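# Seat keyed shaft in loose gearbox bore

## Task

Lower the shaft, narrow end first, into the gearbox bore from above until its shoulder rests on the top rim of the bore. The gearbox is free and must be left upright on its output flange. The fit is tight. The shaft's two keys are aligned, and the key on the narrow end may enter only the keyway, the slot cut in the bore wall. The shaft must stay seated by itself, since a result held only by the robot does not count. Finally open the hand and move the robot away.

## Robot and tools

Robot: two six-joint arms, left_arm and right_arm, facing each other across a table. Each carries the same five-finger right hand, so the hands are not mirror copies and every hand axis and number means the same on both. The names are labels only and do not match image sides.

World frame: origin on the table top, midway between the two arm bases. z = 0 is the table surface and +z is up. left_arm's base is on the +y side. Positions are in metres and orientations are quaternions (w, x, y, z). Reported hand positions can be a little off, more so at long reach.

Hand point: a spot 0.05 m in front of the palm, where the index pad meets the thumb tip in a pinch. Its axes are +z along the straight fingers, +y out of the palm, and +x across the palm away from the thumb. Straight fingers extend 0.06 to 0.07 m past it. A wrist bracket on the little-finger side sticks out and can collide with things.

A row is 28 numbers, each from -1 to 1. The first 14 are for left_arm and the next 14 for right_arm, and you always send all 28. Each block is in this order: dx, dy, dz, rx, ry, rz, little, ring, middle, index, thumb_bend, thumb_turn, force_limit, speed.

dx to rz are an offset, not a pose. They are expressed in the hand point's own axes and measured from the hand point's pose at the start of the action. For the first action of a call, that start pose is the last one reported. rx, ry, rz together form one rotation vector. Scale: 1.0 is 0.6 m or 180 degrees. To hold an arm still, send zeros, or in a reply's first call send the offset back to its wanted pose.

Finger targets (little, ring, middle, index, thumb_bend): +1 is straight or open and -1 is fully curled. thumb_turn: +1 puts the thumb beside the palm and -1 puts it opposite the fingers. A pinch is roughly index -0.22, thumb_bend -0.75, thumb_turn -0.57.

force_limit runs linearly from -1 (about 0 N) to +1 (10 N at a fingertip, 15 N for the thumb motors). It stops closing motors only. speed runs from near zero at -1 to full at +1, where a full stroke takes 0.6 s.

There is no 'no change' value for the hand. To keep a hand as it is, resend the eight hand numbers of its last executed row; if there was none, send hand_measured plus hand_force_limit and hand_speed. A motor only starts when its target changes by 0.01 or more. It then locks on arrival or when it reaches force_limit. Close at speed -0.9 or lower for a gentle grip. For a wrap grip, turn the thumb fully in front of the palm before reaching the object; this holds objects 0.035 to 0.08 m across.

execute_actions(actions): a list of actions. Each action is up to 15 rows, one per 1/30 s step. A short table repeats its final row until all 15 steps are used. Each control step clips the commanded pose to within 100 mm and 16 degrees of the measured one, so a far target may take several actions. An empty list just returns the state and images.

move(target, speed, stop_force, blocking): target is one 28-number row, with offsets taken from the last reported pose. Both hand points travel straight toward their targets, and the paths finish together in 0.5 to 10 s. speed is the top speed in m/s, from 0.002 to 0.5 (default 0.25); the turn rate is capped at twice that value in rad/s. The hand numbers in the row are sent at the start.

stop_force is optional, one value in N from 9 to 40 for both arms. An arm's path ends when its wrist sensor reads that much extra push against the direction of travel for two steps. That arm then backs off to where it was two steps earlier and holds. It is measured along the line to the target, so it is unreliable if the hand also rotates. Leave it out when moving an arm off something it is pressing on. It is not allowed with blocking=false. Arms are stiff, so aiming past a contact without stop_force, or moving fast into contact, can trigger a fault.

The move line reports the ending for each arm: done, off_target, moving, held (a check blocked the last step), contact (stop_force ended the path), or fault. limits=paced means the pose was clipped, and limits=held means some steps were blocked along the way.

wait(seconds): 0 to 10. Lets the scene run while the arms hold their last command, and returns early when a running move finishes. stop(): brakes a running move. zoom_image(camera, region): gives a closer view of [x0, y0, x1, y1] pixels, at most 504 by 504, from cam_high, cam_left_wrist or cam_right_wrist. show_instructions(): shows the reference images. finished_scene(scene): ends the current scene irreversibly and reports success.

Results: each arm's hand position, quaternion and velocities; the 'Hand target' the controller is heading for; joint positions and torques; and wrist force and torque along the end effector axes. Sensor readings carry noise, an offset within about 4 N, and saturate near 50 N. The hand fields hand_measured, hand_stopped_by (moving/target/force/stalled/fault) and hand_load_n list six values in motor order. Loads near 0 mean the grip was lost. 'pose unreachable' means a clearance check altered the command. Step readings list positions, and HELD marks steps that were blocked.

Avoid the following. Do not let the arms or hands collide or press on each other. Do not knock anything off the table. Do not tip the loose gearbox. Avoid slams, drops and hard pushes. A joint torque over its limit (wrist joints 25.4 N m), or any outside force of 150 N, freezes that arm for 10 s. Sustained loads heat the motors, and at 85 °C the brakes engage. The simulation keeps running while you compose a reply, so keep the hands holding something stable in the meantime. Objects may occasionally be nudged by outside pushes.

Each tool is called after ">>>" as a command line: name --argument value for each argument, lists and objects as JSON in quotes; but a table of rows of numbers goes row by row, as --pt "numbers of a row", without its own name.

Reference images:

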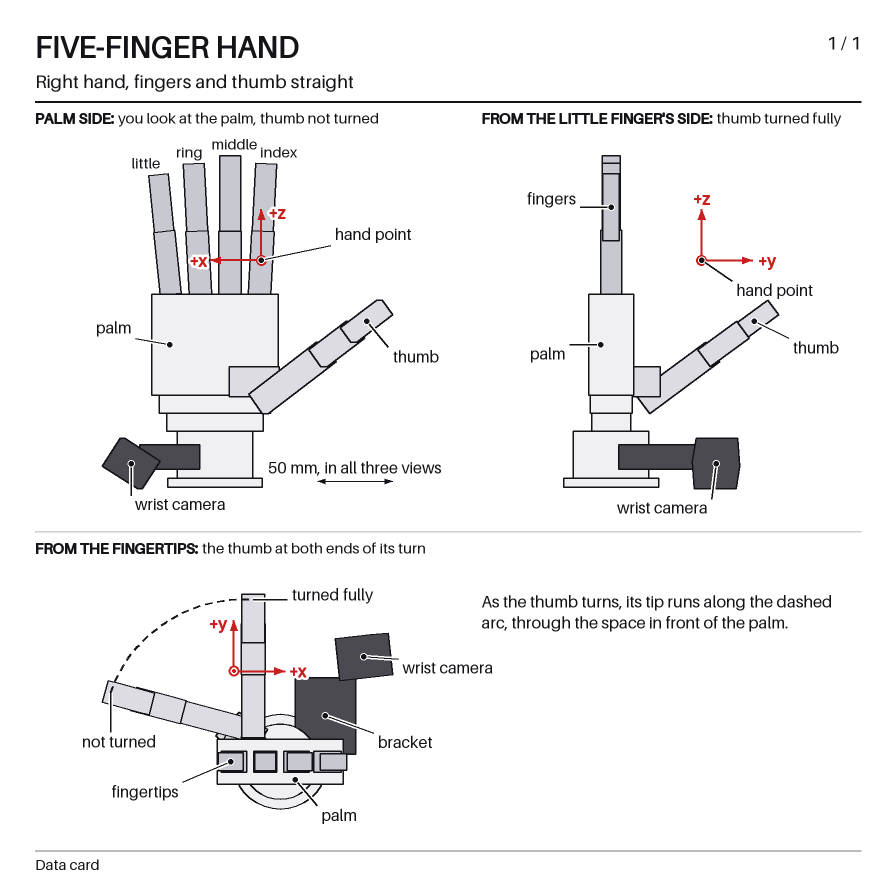

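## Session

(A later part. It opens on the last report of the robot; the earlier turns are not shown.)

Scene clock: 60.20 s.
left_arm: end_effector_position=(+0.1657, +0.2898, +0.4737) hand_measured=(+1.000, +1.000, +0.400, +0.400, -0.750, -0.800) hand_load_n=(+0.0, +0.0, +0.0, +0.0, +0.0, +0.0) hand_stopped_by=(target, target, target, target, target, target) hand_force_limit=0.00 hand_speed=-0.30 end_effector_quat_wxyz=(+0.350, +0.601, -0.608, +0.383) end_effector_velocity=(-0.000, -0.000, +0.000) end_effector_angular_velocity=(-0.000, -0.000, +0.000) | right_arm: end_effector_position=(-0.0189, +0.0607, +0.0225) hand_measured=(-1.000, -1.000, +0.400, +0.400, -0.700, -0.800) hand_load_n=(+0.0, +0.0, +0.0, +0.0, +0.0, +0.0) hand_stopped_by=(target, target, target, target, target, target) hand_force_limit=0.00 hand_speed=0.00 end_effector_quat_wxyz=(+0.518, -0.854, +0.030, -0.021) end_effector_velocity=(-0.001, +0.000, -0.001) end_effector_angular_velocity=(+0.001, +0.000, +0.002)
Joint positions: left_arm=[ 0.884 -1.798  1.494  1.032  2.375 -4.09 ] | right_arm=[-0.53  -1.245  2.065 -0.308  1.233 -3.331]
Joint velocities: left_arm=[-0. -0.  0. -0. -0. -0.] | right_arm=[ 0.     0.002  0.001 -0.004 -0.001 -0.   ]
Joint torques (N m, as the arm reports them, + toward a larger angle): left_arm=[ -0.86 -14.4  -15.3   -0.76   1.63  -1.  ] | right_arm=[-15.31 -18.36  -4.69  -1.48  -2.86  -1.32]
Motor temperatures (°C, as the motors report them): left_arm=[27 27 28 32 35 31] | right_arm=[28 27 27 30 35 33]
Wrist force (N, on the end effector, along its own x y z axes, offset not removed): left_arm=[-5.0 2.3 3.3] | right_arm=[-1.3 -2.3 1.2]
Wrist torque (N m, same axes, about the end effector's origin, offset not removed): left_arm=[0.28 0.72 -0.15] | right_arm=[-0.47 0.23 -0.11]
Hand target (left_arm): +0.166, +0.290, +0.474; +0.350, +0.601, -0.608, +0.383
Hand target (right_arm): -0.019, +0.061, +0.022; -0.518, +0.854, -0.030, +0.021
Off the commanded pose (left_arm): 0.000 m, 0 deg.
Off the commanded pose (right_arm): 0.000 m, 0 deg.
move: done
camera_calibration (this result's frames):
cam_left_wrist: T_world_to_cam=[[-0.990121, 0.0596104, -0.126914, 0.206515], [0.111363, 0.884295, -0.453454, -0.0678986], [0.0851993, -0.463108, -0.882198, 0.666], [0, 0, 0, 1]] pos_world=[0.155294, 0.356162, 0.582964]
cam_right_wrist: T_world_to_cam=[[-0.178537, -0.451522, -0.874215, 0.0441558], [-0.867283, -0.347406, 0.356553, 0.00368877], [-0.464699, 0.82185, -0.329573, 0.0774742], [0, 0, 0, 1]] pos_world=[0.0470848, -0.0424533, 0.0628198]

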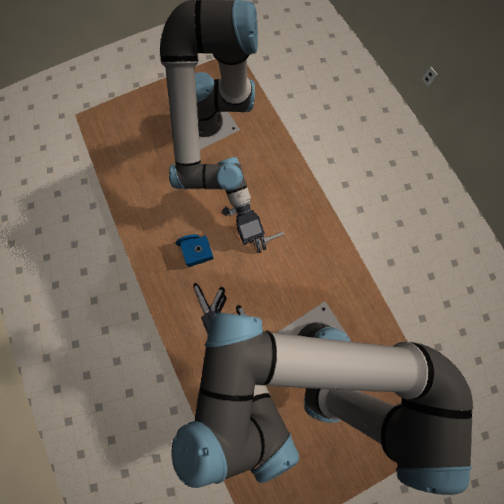

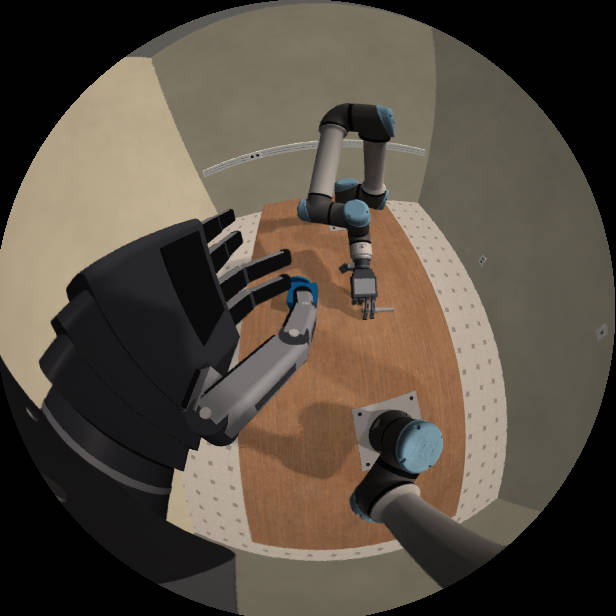

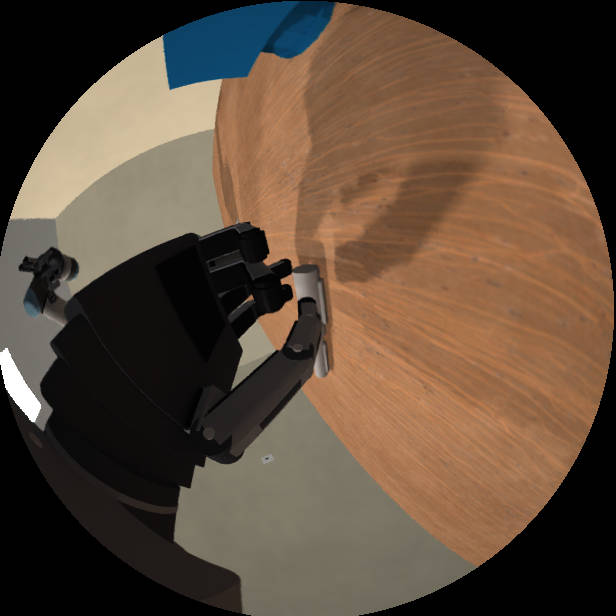

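>>> move --target '[0,0,0,0,0,0,1,1,0.4,0.4,-0.75,-0.8,0,-0.3,-0.008,0.003,0.0015,0,0,0,-1,-1,0.4,0.4,-0.7,-0.8,0,0]' --speed 0.02

>>> move --target '[0,0,0,0,0,0,1,1,0.4,0.4,-0.75,-0.8,0,-0.3,0,0,0,0,0,0,-1,-1,-0.3,-0.3,-0.7,-0.8,0.6,-0.8]'

>>> zoom_image --camera "cam_right_wrist" --region '[220, 200, 420, 400]'

Scene clock: 61.07 s.
left_arm: end_effector_position=(+0.1657, +0.2898, +0.4737) hand_measured=(+1.000, +1.000, +0.400, +0.400, -0.750, -0.800) hand_load_n=(+0.0, +0.0, +0.0, +0.0, +0.0, +0.0) hand_stopped_by=(target, target, target, target, target, target) hand_force_limit=0.00 hand_speed=-0.30 end_effector_quat_wxyz=(+0.350, +0.601, -0.608, +0.383) end_effector_velocity=(+0.001, -0.000, -0.000) end_effector_angular_velocity=(+0.001, +0.001, +0.002) | right_arm: end_effector_position=(-0.0236, +0.0610, +0.0205) hand_measured=(-1.000, -1.000, +0.400, +0.400, -0.700, -0.800) hand_load_n=(+0.0, +0.0, +0.0, +0.0, +0.0, +0.0) hand_stopped_by=(target, target, target, target, target, target) hand_force_limit=0.00 hand_speed=0.00 end_effector_quat_wxyz=(+0.518, -0.854, +0.030, -0.021) end_effector_velocity=(-0.001, +0.000, -0.001) end_effector_angular_velocity=(-0.001, -0.000, -0.001)
Joint positions: left_arm=[ 0.884 -1.798  1.494  1.032  2.375 -4.09 ] | right_arm=[-0.517 -1.242  2.067 -0.316  1.244 -3.324]
Joint velocities: left_arm=[ 0.     0.001 -0.001 -0.001 -0.001 -0.001] | right_arm=[ 0.003  0.001  0.    -0.002  0.004  0.002]
Joint torques (N m, as the arm reports them, + toward a larger angle): left_arm=[ -0.94 -14.89 -14.37  -0.87   1.65  -1.01] | right_arm=[ 13.3  -17.81  -4.69  -1.61   2.33   1.75]
Motor temperatures (°C, as the motors report them): left_arm=[27 27 28 32 35 31] | right_arm=[28 27 27 30 35 33]
Wrist force (N, on the end effector, along its own x y z axes, offset not removed): left_arm=[-3.6 0.7 -1.2] | right_arm=[-2.6 1.4 1.0]
Wrist torque (N m, same axes, about the end effector's origin, offset not removed): left_arm=[0.39 0.34 -0.12] | right_arm=[0.16 0.48 0.05]
Hand target (left_arm): +0.166, +0.290, +0.474; +0.350, +0.601, -0.608, +0.383
Hand target (right_arm): -0.024, +0.061, +0.020; -0.518, +0.854, -0.030, +0.021
Off the commanded pose (left_arm): 0.000 m, 0 deg.
Off the commanded pose (right_arm): 0.000 m, 0 deg.
move: done
camera_calibration (this result's frames):
cam_left_wrist: T_world_to_cam=[[-0.990121, 0.0596104, -0.126914, 0.206515], [0.111363, 0.884295, -0.453454, -0.0678985], [0.0851993, -0.463108, -0.882197, 0.666], [0, 0, 0, 1]] pos_world=[0.155294, 0.356162, 0.582964]
cam_right_wrist: T_world_to_cam=[[-0.178533, -0.451533, -0.87421, 0.0417061], [-0.867288, -0.347396, 0.356551, 0.000458615], [-0.464692, 0.821848, -0.329587, 0.0743887], [0, 0, 0, 1]] pos_world=[0.0424115, -0.0421452, 0.060814]

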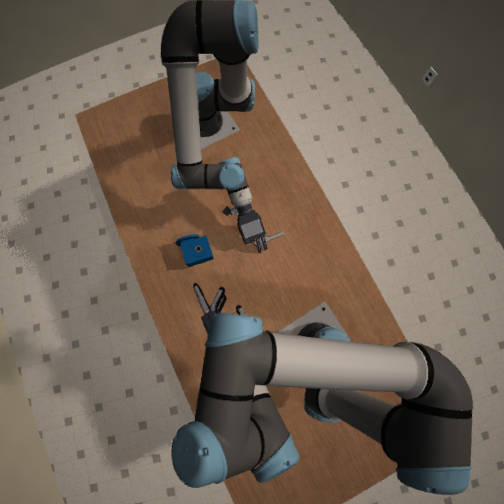

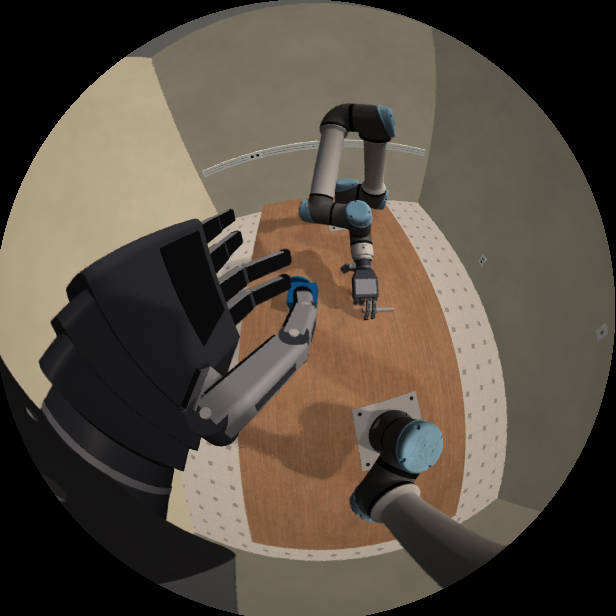

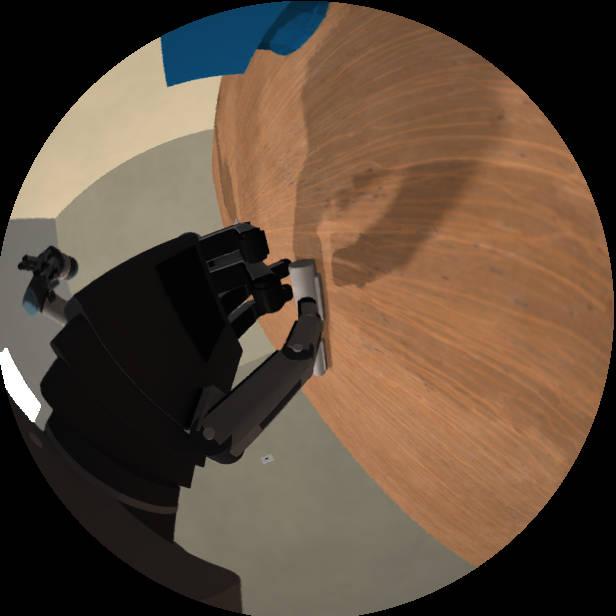

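Scene clock: 62.53 s.
left_arm: end_effector_position=(+0.1657, +0.2898, +0.4737) hand_measured=(+1.000, +1.000, +0.400, +0.400, -0.750, -0.800) hand_load_n=(+0.0, +0.0, +0.0, +0.0, +0.0, +0.0) hand_stopped_by=(target, target, target, target, target, target) hand_force_limit=0.00 hand_speed=-0.30 end_effector_quat_wxyz=(+0.350, +0.601, -0.608, +0.383) end_effector_velocity=(+0.000, -0.000, -0.000) end_effector_angular_velocity=(+0.001, +0.002, +0.000) | right_arm: end_effector_position=(-0.0236, +0.0610, +0.0204) hand_measured=(-1.000, -1.000, +0.010, +0.004, -0.698, -0.800) hand_load_n=(+0.0, +0.0, +9.5, +8.5, +3.5, -1.5) hand_stopped_by=(target, target, force, force, target, target) hand_force_limit=0.60 hand_speed=-0.80 end_effector_quat_wxyz=(+0.518, -0.854, +0.030, -0.021) end_effector_velocity=(+0.000, +0.000, +0.000) end_effector_angular_velocity=(+0.001, -0.001, -0.000)
Joint positions: left_arm=[ 0.884 -1.798  1.494  1.032  2.375 -4.09 ] | right_arm=[-0.517 -1.242  2.067 -0.316  1.244 -3.324]
Joint velocities: left_arm=[ 0.     0.002 -0.001  0.001  0.    -0.001] | right_arm=[ 0.    -0.    -0.    -0.001  0.001  0.   ]
Joint torques (N m, as the arm reports them, + toward a larger angle): left_arm=[ -1.52 -15.05 -14.58  -0.96   1.66  -1.05] | right_arm=[-15.56 -30.07 -12.29   1.18  -2.36  -1.39]
Motor temperatures (°C, as the motors report them): left_arm=[27 27 28 32 35 31] | right_arm=[28 27 27 30 35 33]
Wrist force (N, on the end effector, along its own x y z axes, offset not removed): left_arm=[-4.3 -0.2 2.7] | right_arm=[-4.2 -3.4 -0.7]
Wrist torque (N m, same axes, about the end effector's origin, offset not removed): left_arm=[-0.16 0.40 -0.33] | right_arm=[-0.15 0.61 0.12]
Hand target (left_arm): +0.166, +0.290, +0.474; +0.350, +0.601, -0.608, +0.383
Hand target (right_arm): -0.024, +0.061, +0.020; -0.518, +0.854, -0.030, +0.021
Off the commanded pose (left_arm): 0.000 m, 0 deg.
Off the commanded pose (right_arm): 0.000 m, 0 deg.
move: done
camera_calibration (this result's frames):
cam_left_wrist: T_world_to_cam=[[-0.990121, 0.0596106, -0.126914, 0.206515], [0.111363, 0.884295, -0.453454, -0.0678985], [0.0851991, -0.463108, -0.882198, 0.666], [0, 0, 0, 1]] pos_world=[0.155294, 0.356161, 0.582964]
cam_right_wrist: T_world_to_cam=[[-0.178536, -0.451579, -0.874186, 0.0416781], [-0.867262, -0.347421, 0.356589, 0.000437717], [-0.464738, 0.821812, -0.32961, 0.0743797], [0, 0, 0, 1]] pos_world=[0.0423877, -0.0421531, 0.0607946]

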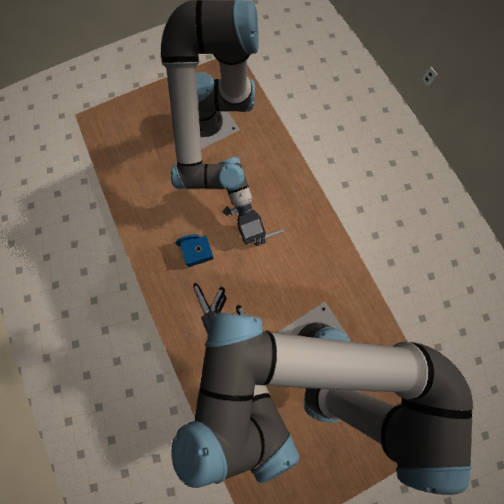

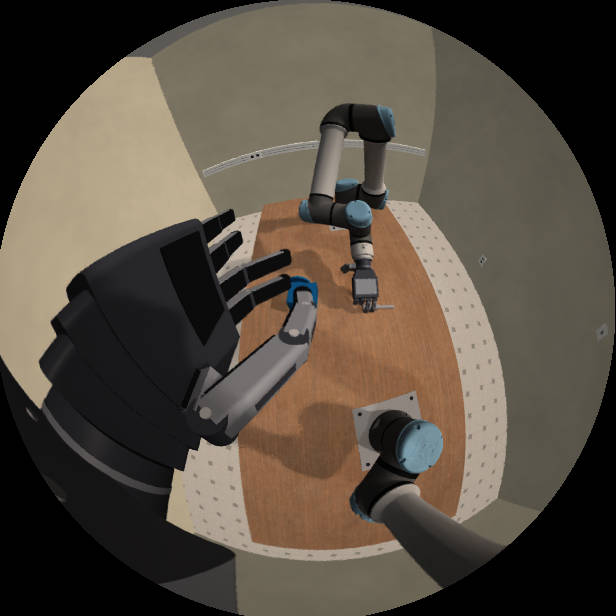

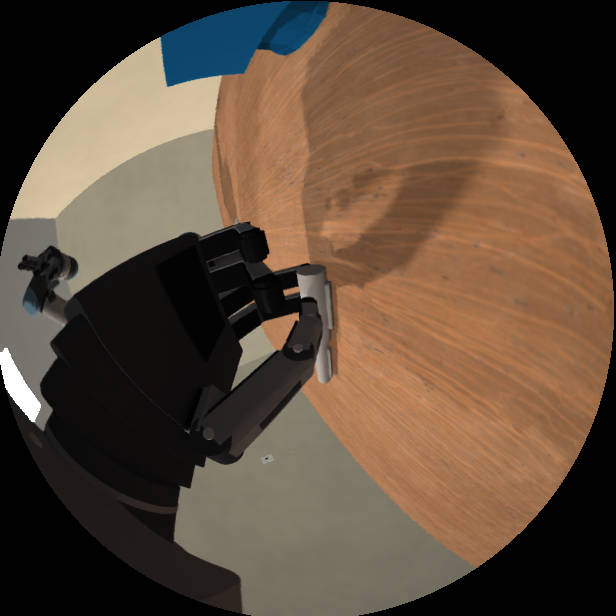

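Region (220, 200, 420, 400) of cam_right_wrist's 616x616 image, scaled by 2.520, with more detail than that image has.

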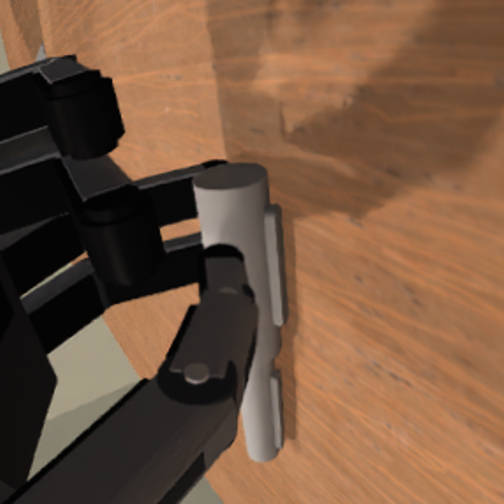

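>>> move --target '[0,0,0,0,0,0,1,1,0.4,0.4,-0.75,-0.8,0,-0.3,-0.004,0.005,-0.009,0,0,0,-1,-1,0.25,0.25,-0.7,-0.8,0.6,-0.5]' --speed 0.02

>>> move --target '[0,0,0,0,0,0,1,1,0.4,0.4,-0.75,-0.8,0,-0.3,0,0.005,0.002,0,0,0,-1,-1,0.25,0.25,-0.6,-0.8,0.6,-0.8]' --speed 0.02

>>> move --target '[0,0,0,0,0,0,1,1,0.4,0.4,-0.75,-0.8,0,-0.3,0,0,0,0,0,0,-1,-1,-0.3,-0.3,-0.6,-0.8,0.6,-0.8]'

>>> zoom_image --camera "cam_right_wrist" --region '[220, 200, 420, 400]'

Scene clock: 63.47 s.
left_arm: end_effector_position=(+0.1657, +0.2898, +0.4737) hand_measured=(+1.000, +1.000, +0.400, +0.400, -0.750, -0.800) hand_load_n=(+0.0, +0.0, +0.0, +0.0, +0.0, +0.0) hand_stopped_by=(target, target, target, target, target, target) hand_force_limit=0.00 hand_speed=-0.30 end_effector_quat_wxyz=(+0.350, +0.601, -0.608, +0.383) end_effector_velocity=(+0.000, -0.000, -0.000) end_effector_angular_velocity=(+0.000, +0.002, +0.001) | right_arm: end_effector_position=(-0.0264, +0.0552, +0.0203) hand_measured=(-1.000, -1.000, +0.250, +0.250, -0.700, -0.800) hand_load_n=(+0.0, +0.0, +0.0, +0.0, +0.0, +0.0) hand_stopped_by=(target, target, target, target, target, target) hand_force_limit=0.60 hand_speed=-0.50 end_effector_quat_wxyz=(+0.518, -0.854, +0.030, -0.021) end_effector_velocity=(-0.001, -0.002, -0.000) end_effector_angular_velocity=(-0.002, +0.001, +0.001)
Joint positions: left_arm=[ 0.884 -1.798  1.494  1.032  2.375 -4.09 ] | right_arm=[-0.517 -1.254  2.085 -0.322  1.244 -3.324]
Joint velocities: left_arm=[ 0.     0.     0.    -0.     0.    -0.001] | right_arm=[-0.    -0.003  0.005  0.    -0.001  0.   ]
Joint torques (N m, as the arm reports them, + toward a larger angle): left_arm=[ -1.51 -15.38 -14.37  -0.83   1.6   -1.1 ] | right_arm=[-13.64 -33.87  -5.    -1.5   -2.77  -1.57]
Motor temperatures (°C, as the motors report them): left_arm=[27 27 28 32 35 31] | right_arm=[28 27 27 30 35 33]
Wrist force (N, on the end effector, along its own x y z axes, offset not removed): left_arm=[-3.4 -1.8 -0.6] | right_arm=[-0.3 -2.7 -0.3]
Wrist torque (N m, same axes, about the end effector's origin, offset not removed): left_arm=[-0.05 0.34 -0.29] | right_arm=[-0.60 0.08 0.10]
Hand target (left_arm): +0.166, +0.290, +0.474; +0.350, +0.601, -0.608, +0.383
Hand target (right_arm): -0.026, +0.055, +0.020; -0.518, +0.854, -0.030, +0.021
Off the commanded pose (left_arm): 0.000 m, 0 deg.
Off the commanded pose (right_arm): 0.000 m, 0 deg.
move: done
camera_calibration (this result's frames):
cam_left_wrist: T_world_to_cam=[[-0.990121, 0.0596104, -0.126914, 0.206515], [0.111363, 0.884295, -0.453454, -0.0678986], [0.0851993, -0.463108, -0.882198, 0.666], [0, 0, 0, 1]] pos_world=[0.155294, 0.356162, 0.582964]
cam_right_wrist: T_world_to_cam=[[-0.178536, -0.451589, -0.874181, 0.0383741], [-0.867271, -0.3474, 0.356586, -0.00394567], [-0.464721, 0.821816, -0.329626, 0.0778464], [0, 0, 0, 1]] pos_world=[0.039606, -0.0480168, 0.0606131]

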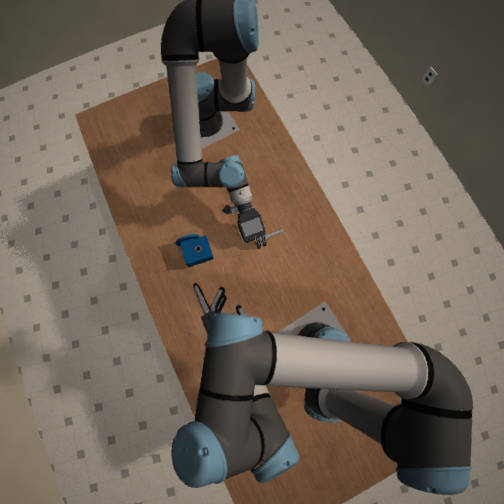

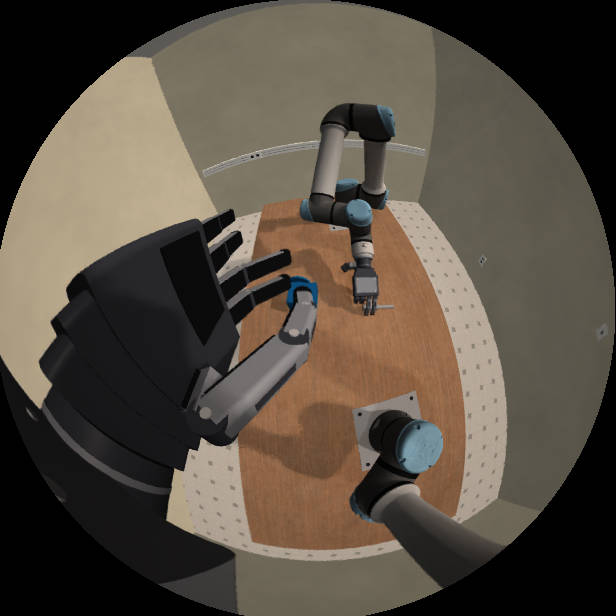

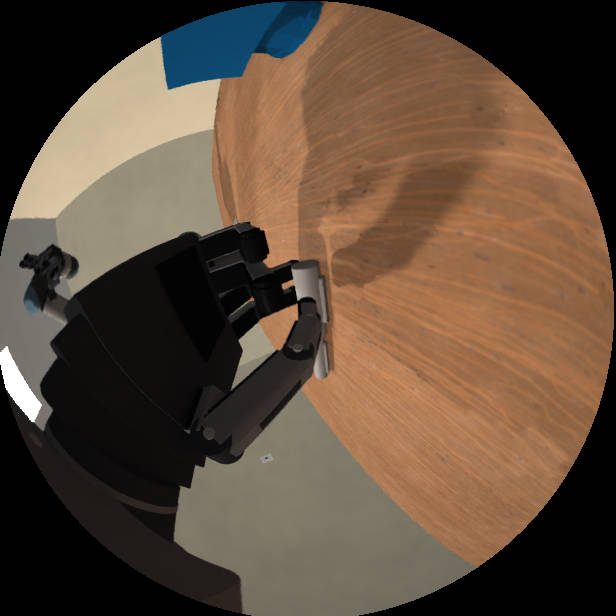

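Scene clock: 64.20 s.
left_arm: end_effector_position=(+0.1657, +0.2898, +0.4737) hand_measured=(+1.000, +1.000, +0.400, +0.400, -0.750, -0.800) hand_load_n=(+0.0, +0.0, +0.0, +0.0, +0.0, +0.0) hand_stopped_by=(target, target, target, target, target, target) hand_force_limit=0.00 hand_speed=-0.30 end_effector_quat_wxyz=(+0.350, +0.601, -0.608, +0.383) end_effector_velocity=(+0.000, +0.000, +0.000) end_effector_angular_velocity=(-0.000, -0.004, -0.000) | right_arm: end_effector_position=(-0.0264, +0.0549, +0.0172) hand_measured=(-1.000, -1.000, +0.250, +0.250, -0.600, -0.800) hand_load_n=(+0.0, +0.0, -1.5, +0.0, +0.0, +0.0) hand_stopped_by=(target, target, target, target, target, target) hand_force_limit=0.60 hand_speed=-0.80 end_effector_quat_wxyz=(+0.518, -0.854, +0.030, -0.021) end_effector_velocity=(-0.001, -0.001, -0.001) end_effector_angular_velocity=(-0.002, +0.001, +0.001)
Joint positions: left_arm=[ 0.884 -1.798  1.494  1.032  2.375 -4.09 ] | right_arm=[-0.518 -1.248  2.089 -0.331  1.244 -3.324]
Joint velocities: left_arm=[ 0.    -0.001  0.    -0.001 -0.001  0.002] | right_arm=[-0.     0.001  0.001  0.    -0.001 -0.   ]
Joint torques (N m, as the arm reports them, + toward a larger angle): left_arm=[ -0.69 -14.65 -14.24  -0.88   1.73  -1.12] | right_arm=[-15.99   2.17   7.72   2.74  -0.6   -1.88]
Motor temperatures (°C, as the motors report them): left_arm=[27 27 28 32 35 31] | right_arm=[28 27 27 30 35 33]
Wrist force (N, on the end effector, along its own x y z axes, offset not removed): left_arm=[-2.6 -1.8 2.5] | right_arm=[-0.4 -27.6 -22.3]
Wrist torque (N m, same axes, about the end effector's origin, offset not removed): left_arm=[-0.51 0.44 -0.17] | right_arm=[1.23 0.48 -0.30]
Hand target (left_arm): +0.166, +0.290, +0.474; +0.350, +0.601, -0.608, +0.383
Hand target (right_arm): -0.026, +0.055, +0.017; -0.518, +0.854, -0.030, +0.021
Off the commanded pose (left_arm): 0.000 m, 0 deg.
Off the commanded pose (right_arm): 0.000 m, 0 deg.
move: done
camera_calibration (this result's frames):
cam_left_wrist: T_world_to_cam=[[-0.990121, 0.0596106, -0.126914, 0.206515], [0.111363, 0.884295, -0.453454, -0.0678985], [0.0851991, -0.463108, -0.882197, 0.666], [0, 0, 0, 1]] pos_world=[0.155294, 0.356162, 0.582964]
cam_right_wrist: T_world_to_cam=[[-0.178401, -0.45131, -0.874353, 0.0356142], [-0.867293, -0.347572, 0.356365, -0.00290534], [-0.464731, 0.821896, -0.329411, 0.0770254], [0, 0, 0, 1]] pos_world=[0.03963, -0.0482437, 0.0575477]

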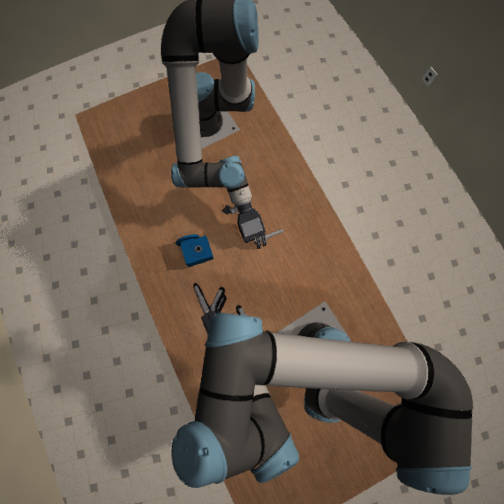

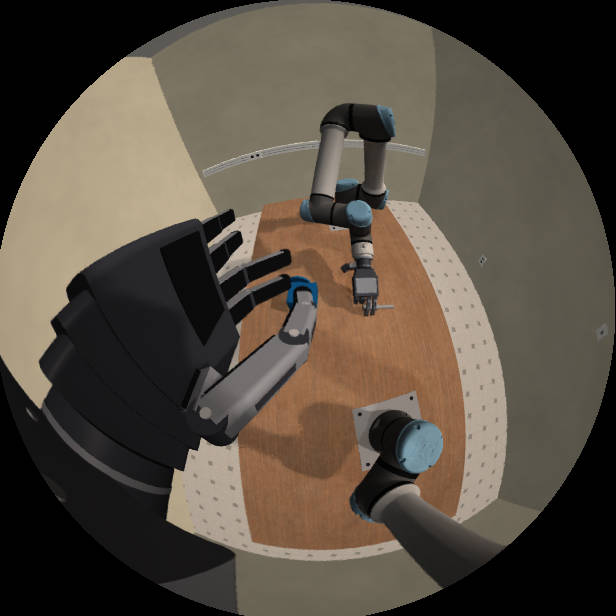

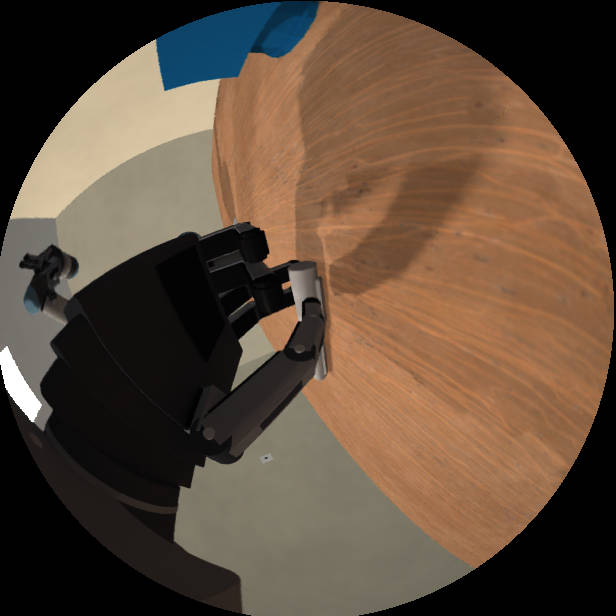

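Scene clock: 65.17 s.
left_arm: end_effector_position=(+0.1657, +0.2898, +0.4737) hand_measured=(+1.000, +1.000, +0.400, +0.400, -0.750, -0.800) hand_load_n=(+0.0, +0.0, +0.0, +0.0, +0.0, +0.0) hand_stopped_by=(target, target, target, target, target, target) hand_force_limit=0.00 hand_speed=-0.30 end_effector_quat_wxyz=(+0.350, +0.601, -0.608, +0.383) end_effector_velocity=(-0.000, +0.000, -0.000) end_effector_angular_velocity=(-0.001, -0.003, -0.001) | right_arm: end_effector_position=(-0.0264, +0.0549, +0.0172) hand_measured=(-1.000, -1.000, +0.232, +0.022, -0.598, -0.800) hand_load_n=(+0.0, +0.0, +8.5, +10.0, +2.5, -2.0) hand_stopped_by=(target, target, force, force, target, target) hand_force_limit=0.60 hand_speed=-0.80 end_effector_quat_wxyz=(+0.518, -0.854, +0.030, -0.021) end_effector_velocity=(+0.000, +0.000, +0.000) end_effector_angular_velocity=(+0.001, -0.000, -0.001)
Joint positions: left_arm=[ 0.884 -1.798  1.494  1.032  2.375 -4.09 ] | right_arm=[-0.518 -1.248  2.089 -0.331  1.244 -3.324]
Joint velocities: left_arm=[-0.    -0.001  0.001 -0.001 -0.     0.002] | right_arm=[-0.001 -0.     0.    -0.001 -0.     0.   ]
Joint torques (N m, as the arm reports them, + toward a larger angle): left_arm=[ -1.12 -14.89 -14.5   -0.9    1.63  -1.17] | right_arm=[-14.56 -12.95  -1.9    8.1   -0.41  -1.6 ]
Motor temperatures (°C, as the motors report them): left_arm=[27 27 28 32 35 31] | right_arm=[28 27 27 30 35 33]
Wrist force (N, on the end effector, along its own x y z axes, offset not removed): left_arm=[-0.4 -0.1 -1.9] | right_arm=[-3.0 -36.7 -14.9]
Wrist torque (N m, same axes, about the end effector's origin, offset not removed): left_arm=[0.07 0.06 -0.04] | right_arm=[0.85 0.51 -0.56]
Hand target (left_arm): +0.166, +0.290, +0.474; +0.350, +0.601, -0.608, +0.383
Hand target (right_arm): -0.026, +0.055, +0.017; -0.518, +0.854, -0.030, +0.021
Off the commanded pose (left_arm): 0.000 m, 0 deg.
Off the commanded pose (right_arm): 0.000 m, 0 deg.
move: done
camera_calibration (this result's frames):
cam_left_wrist: T_world_to_cam=[[-0.990121, 0.0596103, -0.126914, 0.206515], [0.111363, 0.884295, -0.453454, -0.0678987], [0.0851993, -0.463107, -0.882198, 0.666], [0, 0, 0, 1]] pos_world=[0.155294, 0.356162, 0.582964]
cam_right_wrist: T_world_to_cam=[[-0.178425, -0.451361, -0.874322, 0.0355792], [-0.867285, -0.347548, 0.356408, -0.00291037], [-0.464738, 0.821878, -0.329447, 0.0770307], [0, 0, 0, 1]] pos_world=[0.0396232, -0.0482623, 0.0575224]

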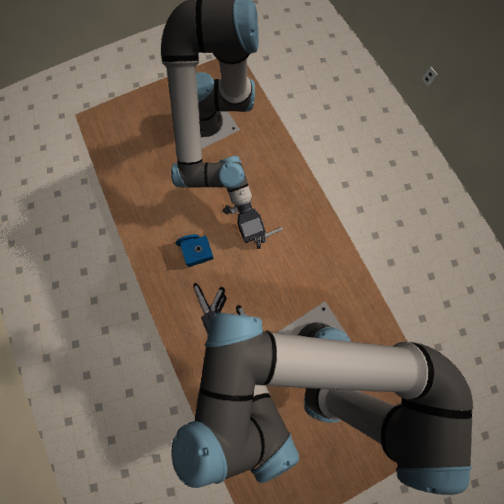

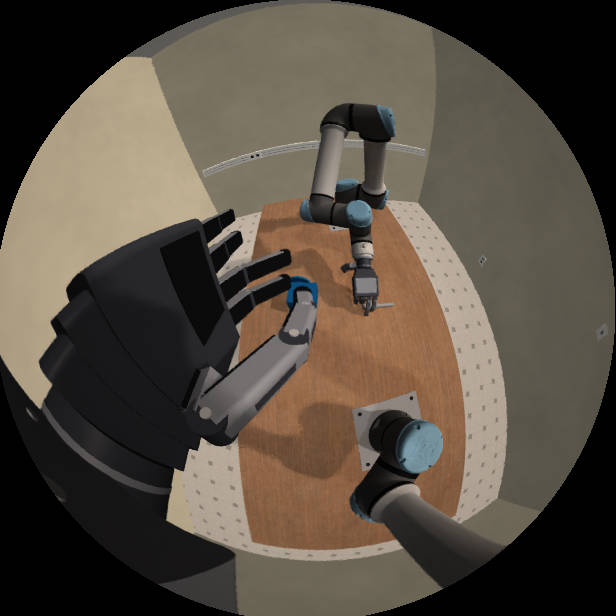

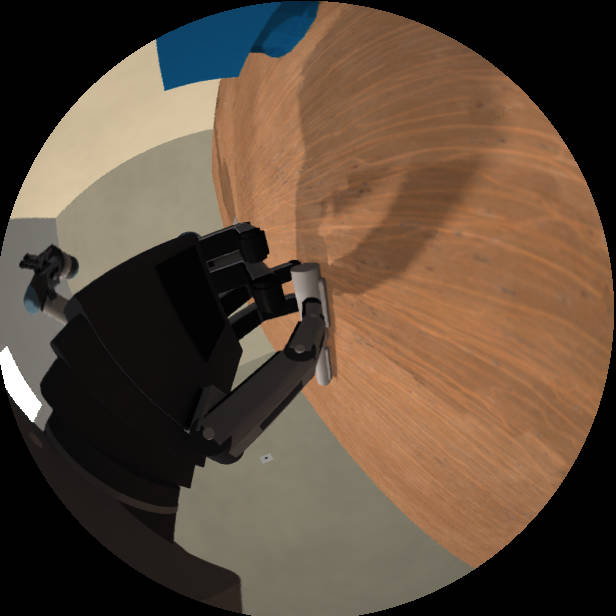

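Region (220, 200, 420, 400) of cam_right_wrist's 616x616 image, scaled by 2.520, with more detail than that image has.

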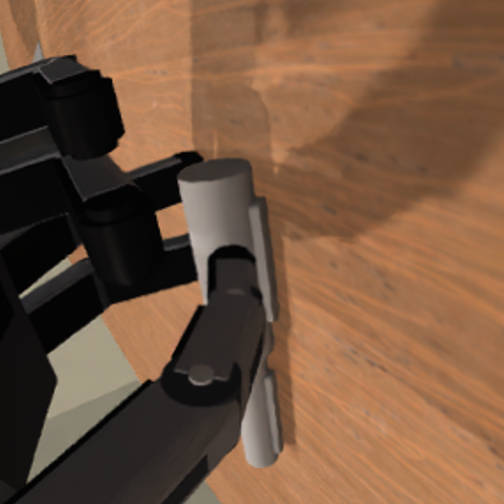

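>>> move --target '[0,0,0,0,0,0,1,1,0.4,0.4,-0.75,-0.8,0,-0.3,0,-0.002,-0.001,0.045,0,0,-1,-1,0.3,0.3,-0.6,-0.8,0.6,-0.5]' --speed 0.05

>>> move --target '[0,0,0,0,0,0,1,1,0.4,0.4,-0.75,-0.8,0,-0.3,0,0,0,0,0,0,-1,-1,-0.3,-0.3,-0.6,-0.8,0.6,-0.8]'

>>> zoom_image --camera "cam_right_wrist" --region '[220, 200, 420, 400]'

Scene clock: 67.00 s.
left_arm: end_effector_position=(+0.1657, +0.2898, +0.4737) hand_measured=(+1.000, +1.000, +0.400, +0.400, -0.750, -0.800) hand_load_n=(+0.0, +0.0, +0.0, +0.0, +0.0, +0.0) hand_stopped_by=(target, target, target, target, target, target) hand_force_limit=0.00 hand_speed=-0.30 end_effector_quat_wxyz=(+0.350, +0.601, -0.608, +0.383) end_effector_velocity=(+0.001, -0.000, -0.001) end_effector_angular_velocity=(+0.001, -0.002, -0.001) | right_arm: end_effector_position=(-0.0264, +0.0550, +0.0185) hand_measured=(-1.000, -1.000, +0.266, +0.300, -0.600, -0.800) hand_load_n=(+0.0, +0.0, +0.0, +0.0, +0.0, +0.0) hand_stopped_by=(target, target, stalled, target, target, target) hand_force_limit=0.60 hand_speed=-0.50 end_effector_quat_wxyz=(+0.577, -0.816, +0.028, -0.023) end_effector_velocity=(-0.000, -0.000, -0.000) end_effector_angular_velocity=(+0.009, +0.000, +0.001)
Joint positions: left_arm=[ 0.884 -1.798  1.494  1.032  2.375 -4.09 ] | right_arm=[-0.542 -1.265  2.202 -0.571  1.198 -3.285]
Joint velocities: left_arm=[-0.     0.001  0.001 -0.002 -0.001  0.002] | right_arm=[-0.001 -0.     0.007 -0.016 -0.003  0.003]
Joint torques (N m, as the arm reports them, + toward a larger angle): left_arm=[ -0.92 -14.61 -14.45  -0.85   1.6   -1.21] | right_arm=[-14.35 -30.79  -4.48  -1.87  -2.98   1.76]
Motor temperatures (°C, as the motors report them): left_arm=[27 27 28 32 35 31] | right_arm=[28 27 27 30 35 33]
Wrist force (N, on the end effector, along its own x y z axes, offset not removed): left_arm=[-3.0 -1.6 0.5] | right_arm=[-0.3 -1.5 2.9]
Wrist torque (N m, same axes, about the end effector's origin, offset not removed): left_arm=[-0.28 0.31 -0.14] | right_arm=[-0.56 0.01 0.21]
Hand target (left_arm): +0.166, +0.290, +0.474; +0.350, +0.601, -0.608, +0.383
Hand target (right_arm): -0.026, +0.055, +0.018; -0.577, +0.816, -0.028, +0.023
Off the commanded pose (left_arm): 0.000 m, 0 deg.
Off the commanded pose (right_arm): 0.000 m, 0 deg.
move: done
camera_calibration (this result's frames):
cam_left_wrist: T_world_to_cam=[[-0.990121, 0.0596103, -0.126915, 0.206515], [0.111363, 0.884295, -0.453454, -0.0678985], [0.0851994, -0.463108, -0.882197, 0.666], [0, 0, 0, 1]] pos_world=[0.155294, 0.356161, 0.582964]
cam_right_wrist: T_world_to_cam=[[-0.168841, -0.324674, -0.930634, 0.0310748], [-0.8703, -0.39411, 0.29539, 0.000251228], [-0.462677, 0.859805, -0.216022, 0.0733034], [0, 0, 0, 1]] pos_world=[0.0393812, -0.0528385, 0.0446801]

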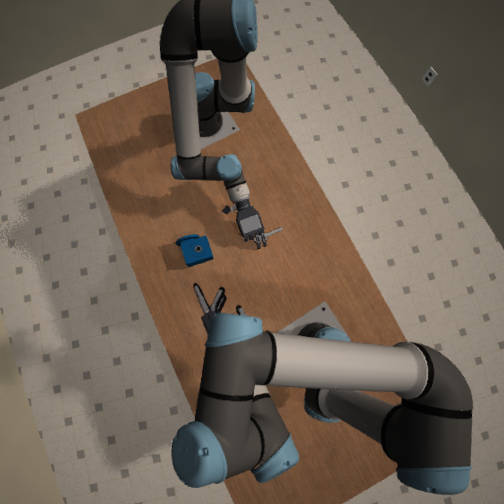

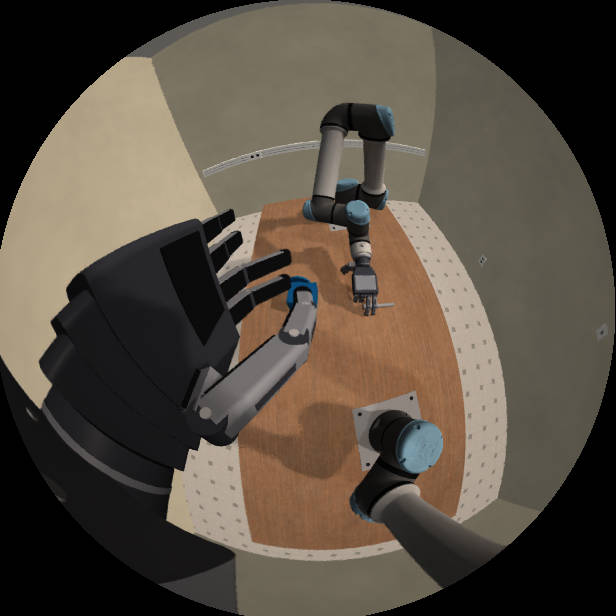

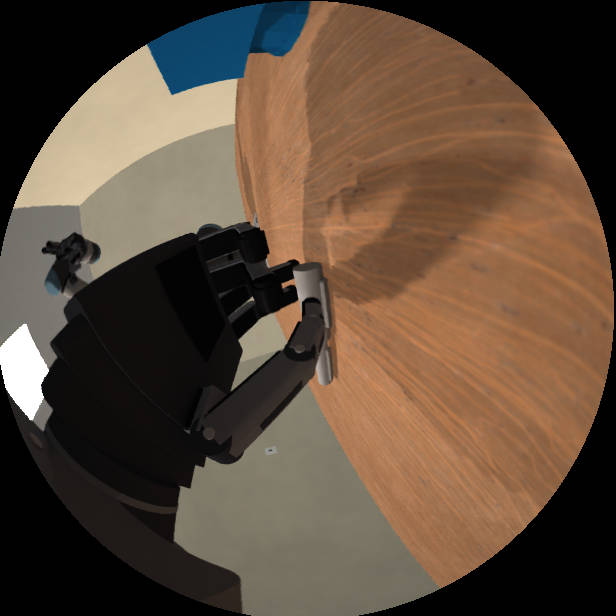

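Scene clock: 68.13 s.
left_arm: end_effector_position=(+0.1657, +0.2898, +0.4737) hand_measured=(+1.000, +1.000, +0.400, +0.400, -0.750, -0.800) hand_load_n=(+0.0, +0.0, +0.0, +0.0, +0.0, +0.0) hand_stopped_by=(target, target, target, target, target, target) hand_force_limit=0.00 hand_speed=-0.30 end_effector_quat_wxyz=(+0.350, +0.601, -0.608, +0.383) end_effector_velocity=(-0.000, +0.000, +0.000) end_effector_angular_velocity=(-0.000, -0.002, +0.001) | right_arm: end_effector_position=(-0.0263, +0.0550, +0.0185) hand_measured=(-1.000, -1.000, +0.018, +0.016, -0.598, -0.800) hand_load_n=(+0.0, +0.0, +9.0, +8.0, +3.5, +1.0) hand_stopped_by=(target, target, force, force, target, target) hand_force_limit=0.60 hand_speed=-0.80 end_effector_quat_wxyz=(+0.577, -0.816, +0.028, -0.023) end_effector_velocity=(+0.000, -0.000, -0.000) end_effector_angular_velocity=(+0.000, +0.000, -0.000)
Joint positions: left_arm=[ 0.884 -1.798  1.494  1.032  2.375 -4.09 ] | right_arm=[-0.543 -1.265  2.202 -0.571  1.198 -3.285]
Joint velocities: left_arm=[ 0.    -0.002  0.001 -0.001 -0.001 -0.   ] | right_arm=[-0.001 -0.     0.001 -0.001 -0.001  0.   ]
Joint torques (N m, as the arm reports them, + toward a larger angle): left_arm=[ -1.02 -15.11 -14.91  -0.91   1.63  -1.18] | right_arm=[ -2.95 -26.48 -19.23   0.83   2.71  -1.44]
Motor temperatures (°C, as the motors report them): left_arm=[27 27 28 32 35 31] | right_arm=[28 27 27 30 35 33]
Wrist force (N, on the end effector, along its own x y z axes, offset not removed): left_arm=[-1.7 0.7 -0.6] | right_arm=[-2.1 -7.2 0.9]
Wrist torque (N m, same axes, about the end effector's origin, offset not removed): left_arm=[0.25 0.30 -0.07] | right_arm=[-0.37 0.28 -0.05]
Hand target (left_arm): +0.166, +0.290, +0.474; +0.350, +0.601, -0.608, +0.383
Hand target (right_arm): -0.026, +0.055, +0.019; -0.577, +0.816, -0.028, +0.023
Off the commanded pose (left_arm): 0.000 m, 0 deg.
Off the commanded pose (right_arm): 0.000 m, 0 deg.
move: done
camera_calibration (this result's frames):
cam_left_wrist: T_world_to_cam=[[-0.990121, 0.0596104, -0.126914, 0.206515], [0.111363, 0.884295, -0.453454, -0.0678986], [0.0851992, -0.463107, -0.882198, 0.666], [0, 0, 0, 1]] pos_world=[0.155294, 0.356161, 0.582964]
cam_right_wrist: T_world_to_cam=[[-0.168826, -0.324602, -0.930662, 0.0311182], [-0.870326, -0.394093, 0.295335, 0.000284513], [-0.462634, 0.85984, -0.215977, 0.0733067], [0, 0, 0, 1]] pos_world=[0.0394153, -0.0528189, 0.044709]

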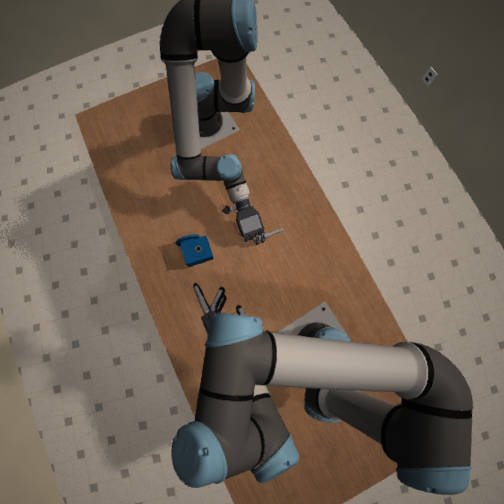

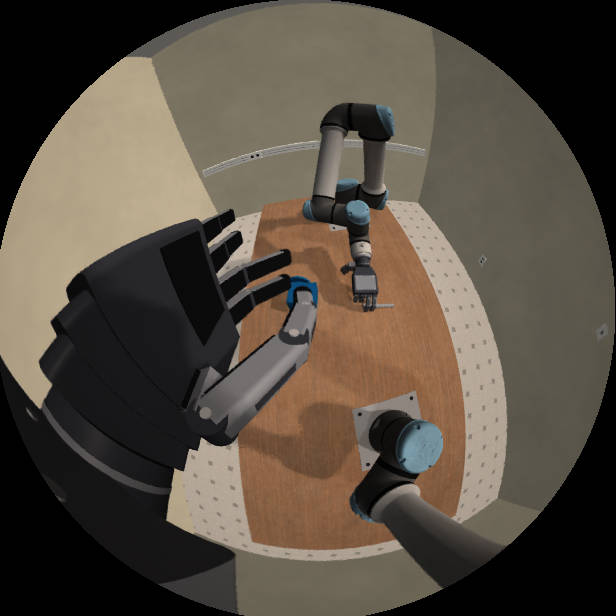

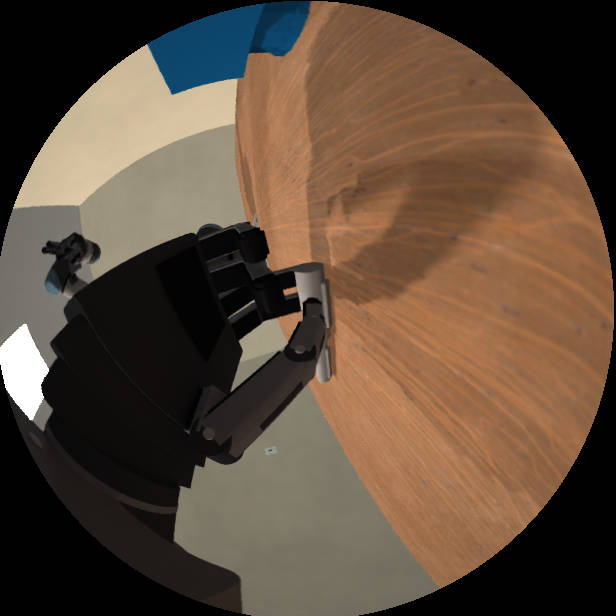

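Region (220, 200, 420, 400) of cam_right_wrist's 616x616 image, scaled by 2.520, with more detail than that image has.

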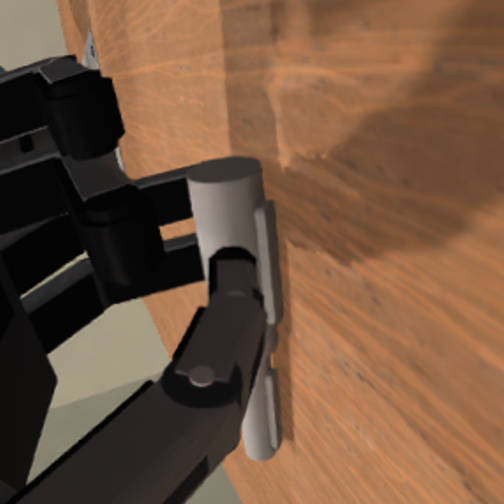

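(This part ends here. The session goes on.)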